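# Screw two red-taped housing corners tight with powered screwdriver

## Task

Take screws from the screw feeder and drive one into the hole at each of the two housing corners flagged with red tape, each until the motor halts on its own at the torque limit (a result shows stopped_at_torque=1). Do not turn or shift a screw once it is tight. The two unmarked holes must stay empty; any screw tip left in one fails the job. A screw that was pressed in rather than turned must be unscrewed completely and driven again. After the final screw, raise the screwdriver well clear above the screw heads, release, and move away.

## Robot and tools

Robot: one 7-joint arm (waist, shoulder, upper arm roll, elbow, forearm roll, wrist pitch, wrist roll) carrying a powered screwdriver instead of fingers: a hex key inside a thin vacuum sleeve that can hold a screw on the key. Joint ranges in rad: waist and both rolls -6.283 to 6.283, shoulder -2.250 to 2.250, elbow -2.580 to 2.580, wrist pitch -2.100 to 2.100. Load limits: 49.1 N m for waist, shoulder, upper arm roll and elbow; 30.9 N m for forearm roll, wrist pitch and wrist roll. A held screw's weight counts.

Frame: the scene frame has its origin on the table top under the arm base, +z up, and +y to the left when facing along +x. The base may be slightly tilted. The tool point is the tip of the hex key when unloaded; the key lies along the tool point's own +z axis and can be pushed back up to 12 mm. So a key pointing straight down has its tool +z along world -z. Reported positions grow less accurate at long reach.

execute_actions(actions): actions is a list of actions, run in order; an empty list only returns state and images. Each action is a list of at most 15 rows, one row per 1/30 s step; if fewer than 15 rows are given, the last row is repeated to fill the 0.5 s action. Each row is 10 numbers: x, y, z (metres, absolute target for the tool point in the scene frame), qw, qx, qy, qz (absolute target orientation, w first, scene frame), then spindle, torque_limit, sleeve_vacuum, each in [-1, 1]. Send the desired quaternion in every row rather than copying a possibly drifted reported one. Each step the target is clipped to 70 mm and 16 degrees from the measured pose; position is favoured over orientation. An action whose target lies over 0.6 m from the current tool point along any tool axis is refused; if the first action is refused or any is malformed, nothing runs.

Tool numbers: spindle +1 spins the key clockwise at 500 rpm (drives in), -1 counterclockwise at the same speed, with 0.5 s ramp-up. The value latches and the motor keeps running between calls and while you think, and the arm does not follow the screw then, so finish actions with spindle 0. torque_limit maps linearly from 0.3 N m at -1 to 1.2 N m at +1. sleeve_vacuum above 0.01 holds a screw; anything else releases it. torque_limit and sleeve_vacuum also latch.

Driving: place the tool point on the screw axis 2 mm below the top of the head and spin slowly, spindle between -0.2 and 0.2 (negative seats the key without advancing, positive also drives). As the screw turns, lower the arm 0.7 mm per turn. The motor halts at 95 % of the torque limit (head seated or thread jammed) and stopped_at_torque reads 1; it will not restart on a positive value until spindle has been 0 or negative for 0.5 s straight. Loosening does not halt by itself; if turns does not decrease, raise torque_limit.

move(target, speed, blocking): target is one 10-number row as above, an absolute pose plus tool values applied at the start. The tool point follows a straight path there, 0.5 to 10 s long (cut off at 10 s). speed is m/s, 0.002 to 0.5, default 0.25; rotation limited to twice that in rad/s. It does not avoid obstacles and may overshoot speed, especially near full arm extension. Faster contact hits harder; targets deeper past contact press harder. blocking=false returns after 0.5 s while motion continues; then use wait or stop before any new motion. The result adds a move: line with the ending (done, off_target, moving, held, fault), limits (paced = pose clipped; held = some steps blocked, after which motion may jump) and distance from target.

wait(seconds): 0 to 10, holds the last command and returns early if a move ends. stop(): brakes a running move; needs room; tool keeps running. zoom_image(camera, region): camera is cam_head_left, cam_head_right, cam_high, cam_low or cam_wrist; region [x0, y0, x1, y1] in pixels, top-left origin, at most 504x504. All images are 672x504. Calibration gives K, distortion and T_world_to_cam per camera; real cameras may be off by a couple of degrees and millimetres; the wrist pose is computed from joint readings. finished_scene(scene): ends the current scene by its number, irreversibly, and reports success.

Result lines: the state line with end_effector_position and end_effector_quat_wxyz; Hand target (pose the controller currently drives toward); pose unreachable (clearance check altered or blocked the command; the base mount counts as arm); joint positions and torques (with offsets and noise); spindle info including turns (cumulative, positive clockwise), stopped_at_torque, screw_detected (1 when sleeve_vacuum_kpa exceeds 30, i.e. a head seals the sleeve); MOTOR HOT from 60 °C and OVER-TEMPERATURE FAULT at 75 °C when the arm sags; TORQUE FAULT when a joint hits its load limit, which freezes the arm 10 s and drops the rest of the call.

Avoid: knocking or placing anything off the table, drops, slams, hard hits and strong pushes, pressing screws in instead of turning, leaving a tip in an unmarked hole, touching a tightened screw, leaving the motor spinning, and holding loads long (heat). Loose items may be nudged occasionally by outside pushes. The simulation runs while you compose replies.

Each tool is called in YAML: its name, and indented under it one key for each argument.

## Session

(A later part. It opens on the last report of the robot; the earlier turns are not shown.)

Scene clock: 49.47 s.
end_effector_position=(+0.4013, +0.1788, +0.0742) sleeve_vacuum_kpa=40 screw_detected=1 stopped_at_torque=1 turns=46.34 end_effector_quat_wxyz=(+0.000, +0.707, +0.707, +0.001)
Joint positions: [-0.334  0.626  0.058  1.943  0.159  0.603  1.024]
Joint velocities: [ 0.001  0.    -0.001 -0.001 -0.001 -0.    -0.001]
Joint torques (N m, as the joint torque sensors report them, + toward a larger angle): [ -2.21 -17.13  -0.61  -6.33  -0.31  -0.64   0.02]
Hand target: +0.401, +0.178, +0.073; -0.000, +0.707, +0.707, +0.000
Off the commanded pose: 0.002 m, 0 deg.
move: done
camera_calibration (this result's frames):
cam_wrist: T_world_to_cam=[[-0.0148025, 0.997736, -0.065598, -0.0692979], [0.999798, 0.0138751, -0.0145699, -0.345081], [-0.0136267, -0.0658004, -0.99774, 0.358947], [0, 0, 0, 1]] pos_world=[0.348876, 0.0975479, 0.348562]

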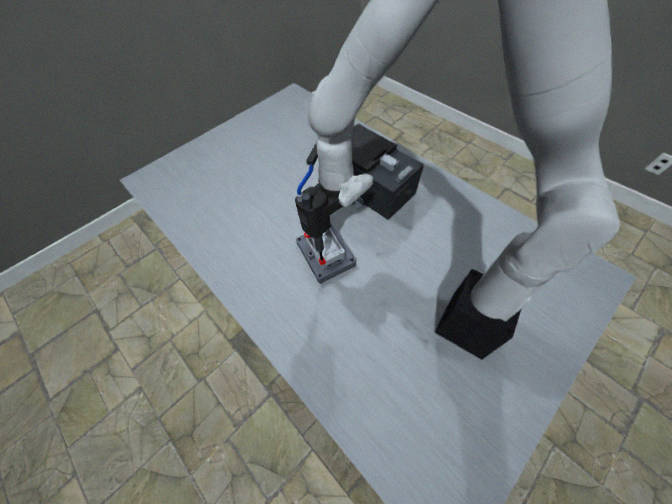

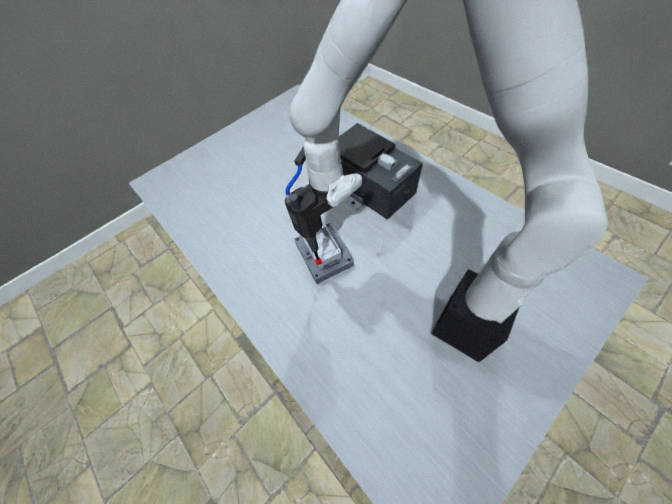

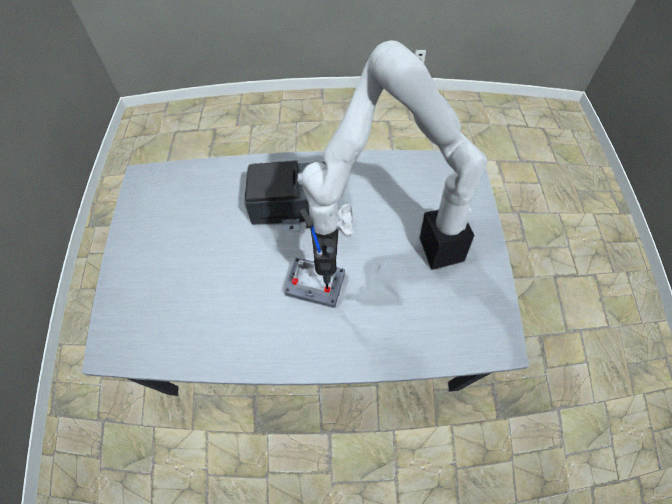

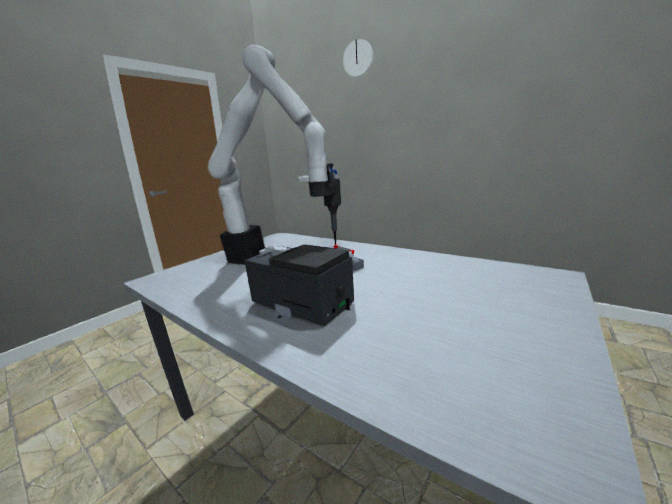

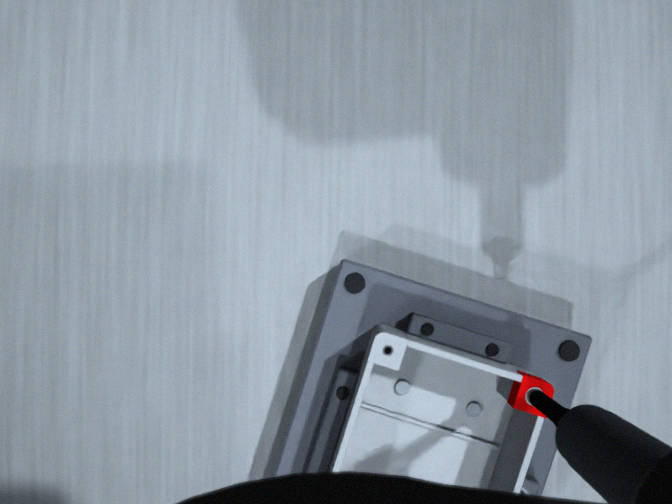

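move:
  target: [0.4006,0.1782,0.11,0,0.7071,0.7071,0,0,0,0]
  speed: 0.05

move:
  target: [0.4,0,0.215,0,0.7071,0.7071,0,0,0,0]

move:
  target: [0.4014,-0.18,0.185,0,0.7071,0.7071,0,0,0,0]

zoom_image:
  camera: "cam_wrist"
  region: [470,350,570,425]

wait:
  seconds: 2

zoom_image:
  camera: "cam_wrist"
  region: [470,350,570,425]

Scene clock: 51.53 s.
end_effector_position=(+0.4005, +0.1780, +0.1099) sleeve_vacuum_kpa=0 screw_detected=0 stopped_at_torque=1 turns=46.34 end_effector_quat_wxyz=(+0.000, +0.707, +0.707, -0.000)
Joint positions: [-0.341  0.554  0.052  1.913  0.149  0.709  1.032]
Joint velocities: [-0.    -0.003  0.     0.     0.     0.    -0.002]
Joint torques (N m, as the joint torque sensors report them, + toward a larger angle): [ -2.25 -18.    -0.86  -7.5   -0.47  -0.43   0.03]
Hand target: +0.401, +0.178, +0.110; +0.000, +0.707, +0.707, -0.000
Off the commanded pose: 0.000 m, 0 deg.
move: done
camera_calibration (this result's frames):
cam_wrist: T_world_to_cam=[[-0.0145986, 0.99763, -0.0672399, -0.0660535], [0.99977, 0.0135054, -0.0166839, -0.343444], [-0.0157363, -0.067468, -0.997597, 0.395614], [0, 0, 0, 1]] pos_world=[0.348626, 0.0972265, 0.384492]

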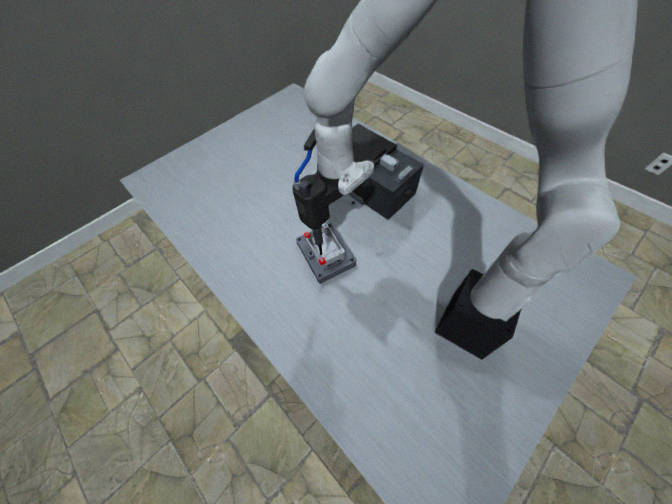

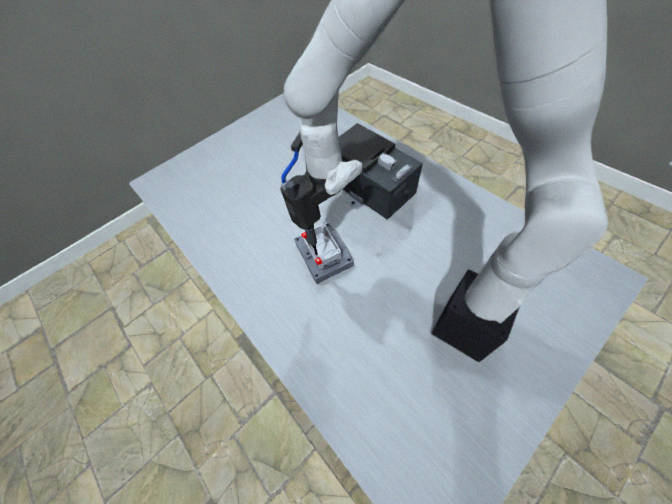

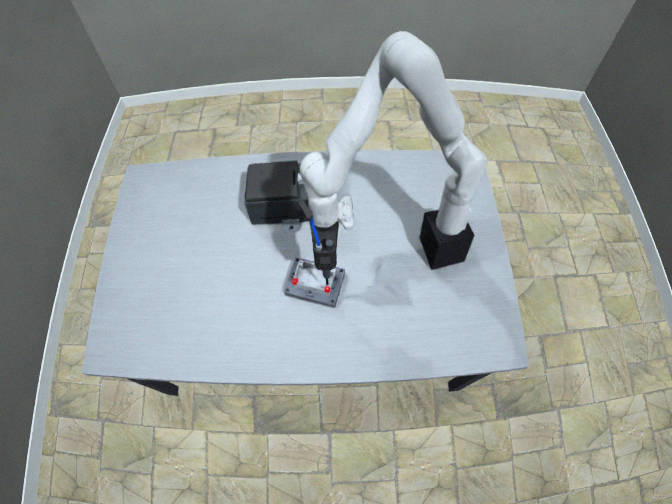

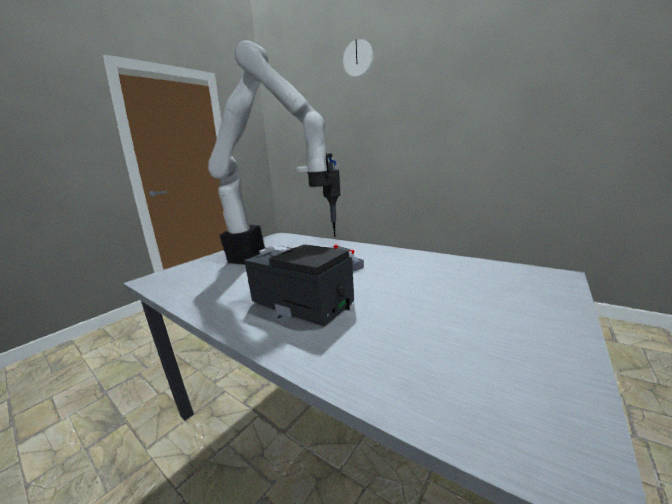

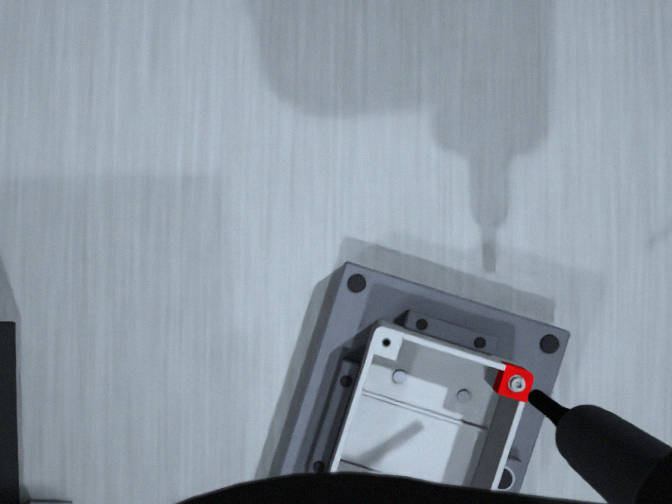

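Scene clock: 52.77 s.
end_effector_position=(+0.3991, +0.0001, +0.2149) sleeve_vacuum_kpa=0 screw_detected=0 stopped_at_torque=1 turns=46.34 end_effector_quat_wxyz=(+0.000, +0.707, +0.707, -0.000)
Joint positions: [0.002 0.283 0.114 1.843 0.112 0.996 1.496]
Joint velocities: [ 0.005 -0.002  0.007 -0.    -0.002  0.     0.003]
Joint torques (N m, as the joint torque sensors report them, + toward a larger angle): [ -1.86 -15.2   -1.22  -9.16  -0.49   0.02   0.23]
Hand target: +0.399, -0.000, +0.215; +0.000, +0.707, +0.707, -0.000
Off the commanded pose: 0.001 m, 0 deg.
move: done
camera_calibration (this result's frames):
cam_wrist: T_world_to_cam=[[-0.0152254, 0.997595, -0.0676217, 0.118834], [0.999754, 0.0140981, -0.0171175, -0.337788], [-0.016123, -0.0678657, -0.997564, 0.488499], [0, 0, 0, 1]] pos_world=[0.347391, -0.0806335, 0.489563]

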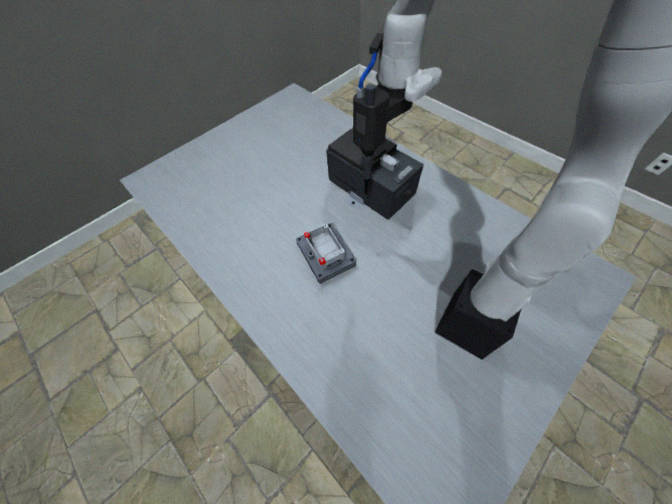

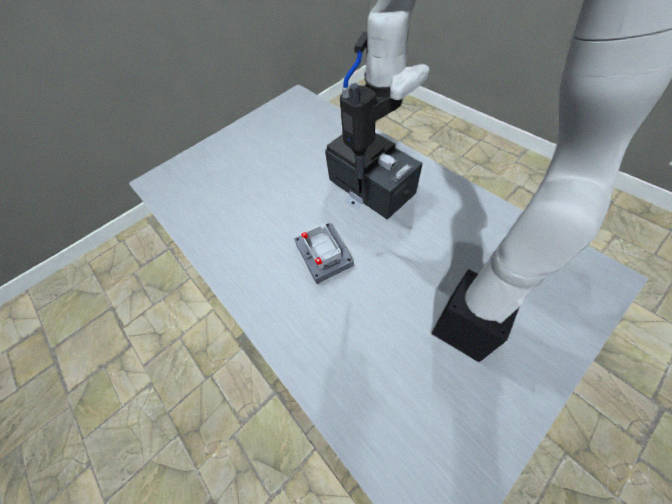

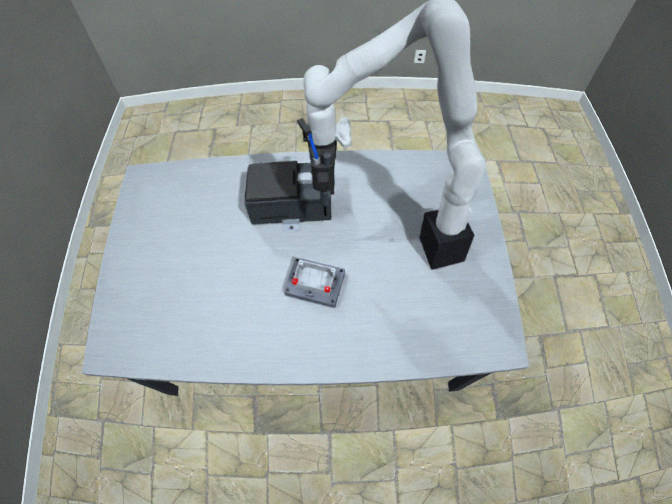

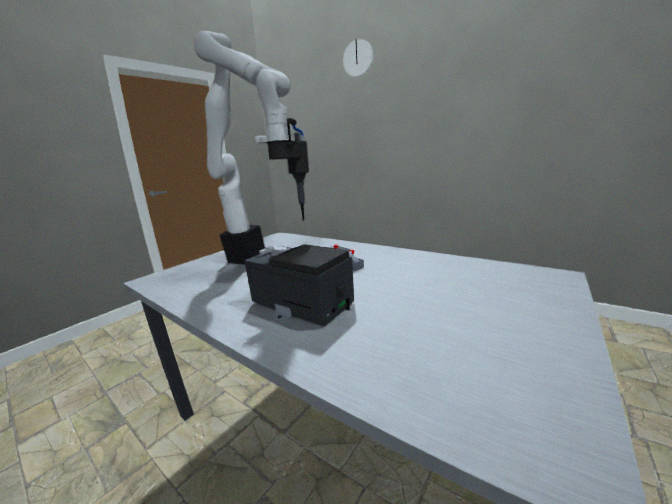

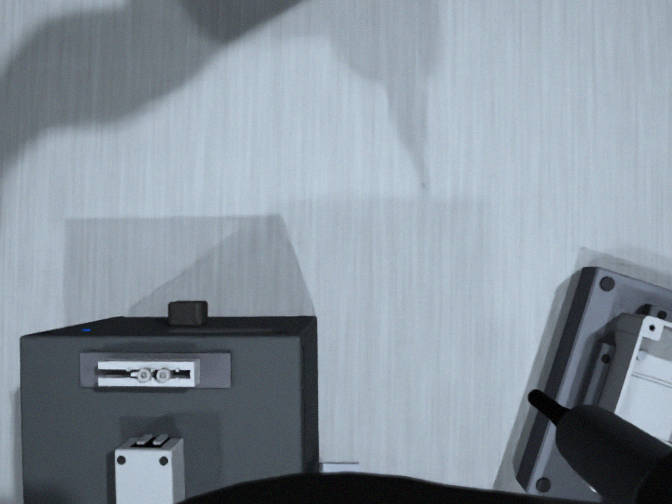

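Scene clock: 53.90 s.
end_effector_position=(+0.4011, -0.1792, +0.1855) sleeve_vacuum_kpa=0 screw_detected=0 stopped_at_torque=1 turns=46.34 end_effector_quat_wxyz=(+0.000, +0.707, +0.708, +0.000)
Joint positions: [0.392 0.395 0.195 1.707 0.032 0.969 1.997]
Joint velocities: [ 0.009  0.009  0.01  -0.002 -0.004  0.001  0.005]
Joint torques (N m, as the joint torque sensors report them, + toward a larger angle): [ -2.02 -18.4   -0.07  -8.58  -0.53   0.37   0.32]
Hand target: +0.401, -0.180, +0.185; -0.000, +0.707, +0.707, -0.000
Off the commanded pose: 0.001 m, 0 deg.
move: done
camera_calibration (this result's frames):
cam_wrist: T_world_to_cam=[[-0.016141, 0.997641, -0.066725, 0.295947], [0.999754, 0.0150876, -0.0162606, -0.337718], [-0.0152155, -0.0669711, -0.997639, 0.446902], [0, 0, 0, 1]] pos_world=[0.349212, -0.260224, 0.460102]

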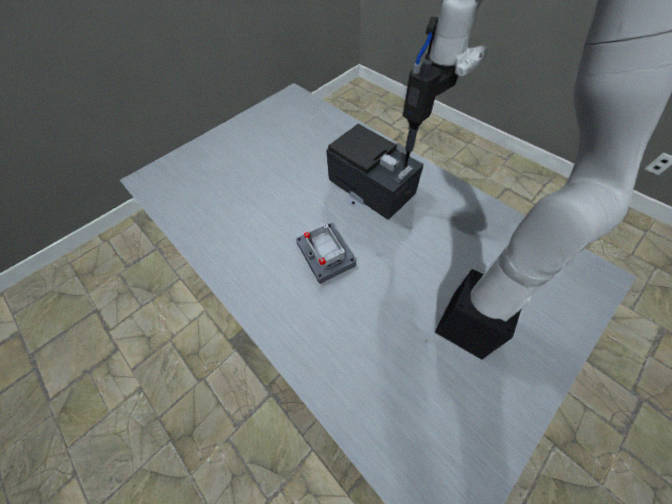

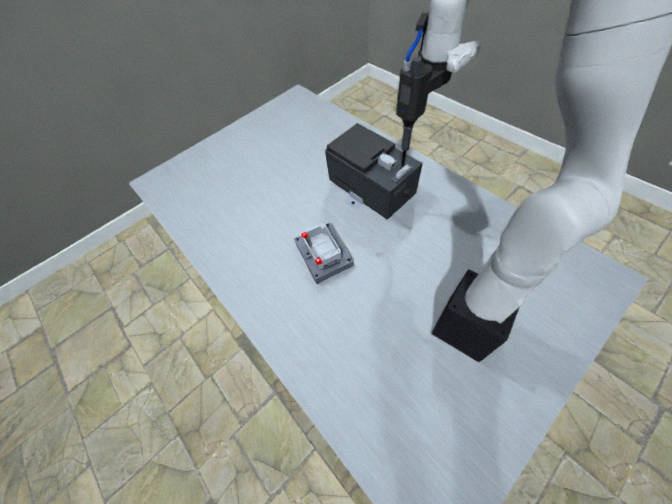

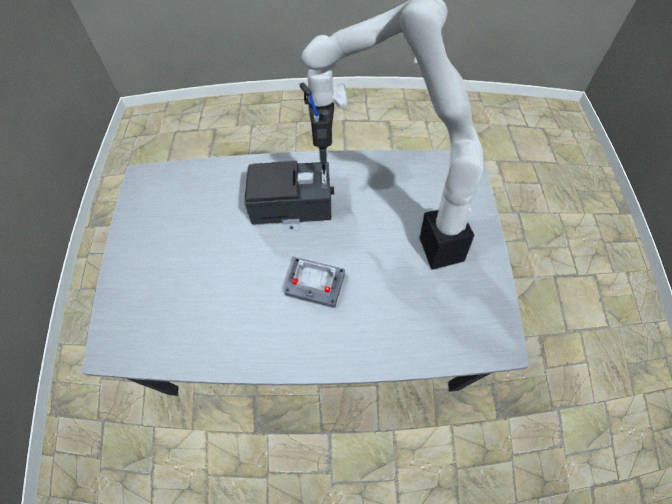

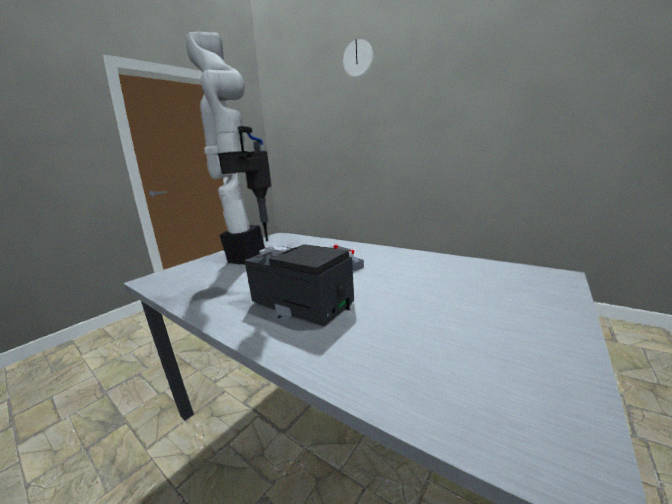

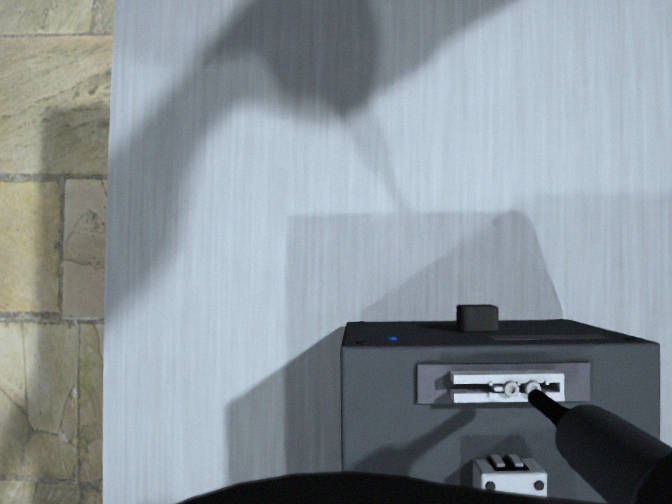

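Region (470, 350, 570, 425) of cam_wrist's 672x504 image, scaled by 5.040; it fills the top 378 rows of this view, and the rest is white.

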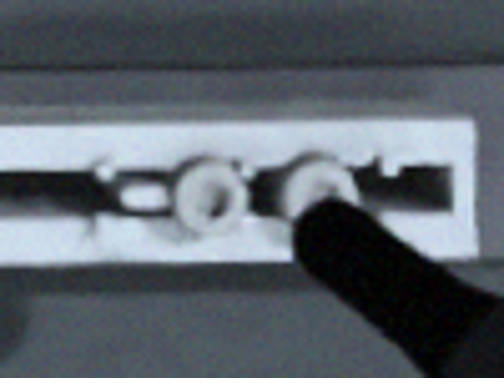

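Scene clock: 55.90 s.
end_effector_position=(+0.4007, -0.1797, +0.1851) sleeve_vacuum_kpa=0 screw_detected=0 stopped_at_torque=1 turns=46.34 end_effector_quat_wxyz=(-0.000, +0.707, +0.707, -0.000)
Joint positions: [0.393 0.395 0.195 1.707 0.032 0.969 1.998]
Joint velocities: [-0.002  0.     0.     0.     0.    -0.    -0.   ]
Joint torques (N m, as the joint torque sensors report them, + toward a larger angle): [ -1.74 -18.17  -0.07  -8.77  -0.55   0.41   0.08]
Hand target: +0.401, -0.180, +0.185; -0.000, +0.707, +0.707, -0.000
Off the commanded pose: 0.001 m, 0 deg.
wait: 2.00 s; at rest by 0.17 s
camera_calibration (this result's frames):
cam_wrist: T_world_to_cam=[[-0.0147805, 0.997674, -0.0665488, 0.295888], [0.999758, 0.0136633, -0.0172123, -0.337395], [-0.0162629, -0.0667871, -0.997635, 0.446909], [0, 0, 0, 1]] pos_world=[0.348955, -0.260742, 0.459735]

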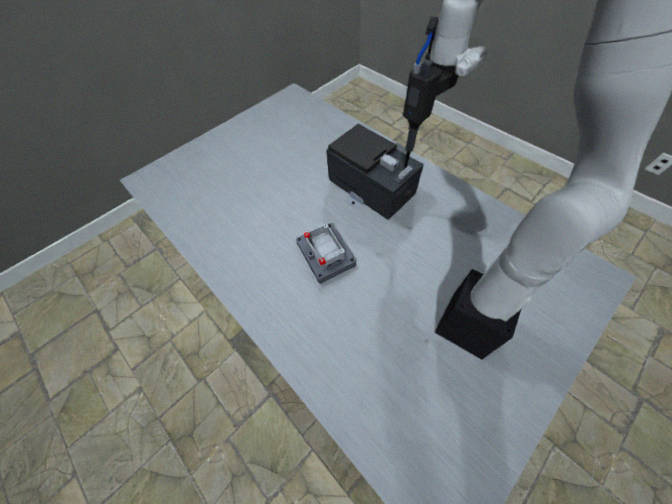

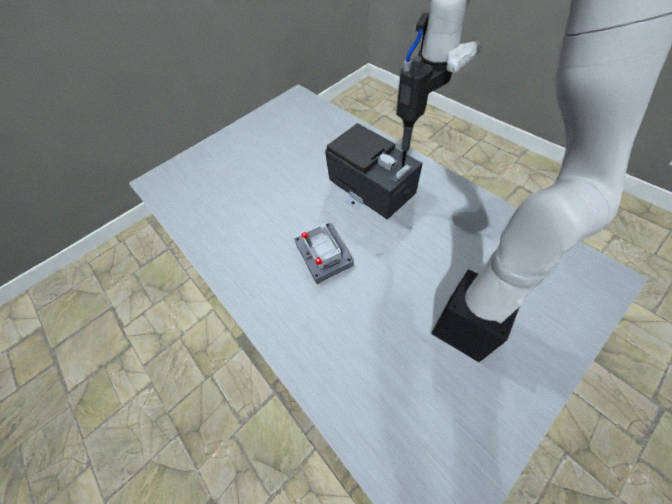

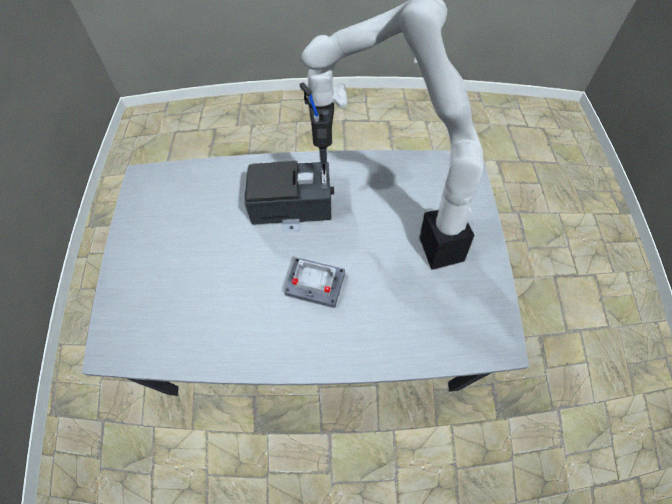

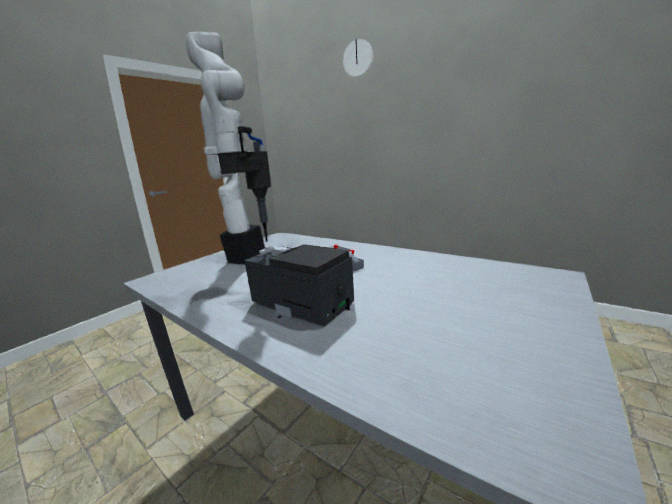

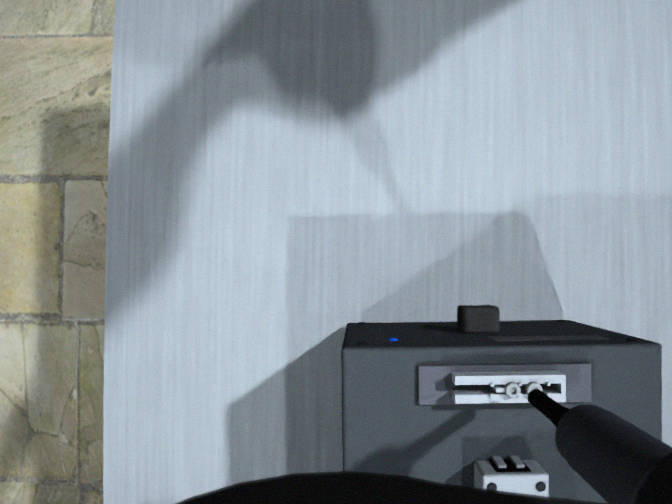

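Region (470, 350, 570, 425) of cam_wrist's 672x504 image, scaled by 5.040; it fills the top 378 rows of this view, and the rest is white.

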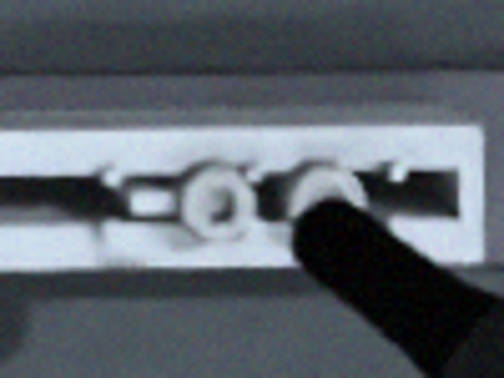

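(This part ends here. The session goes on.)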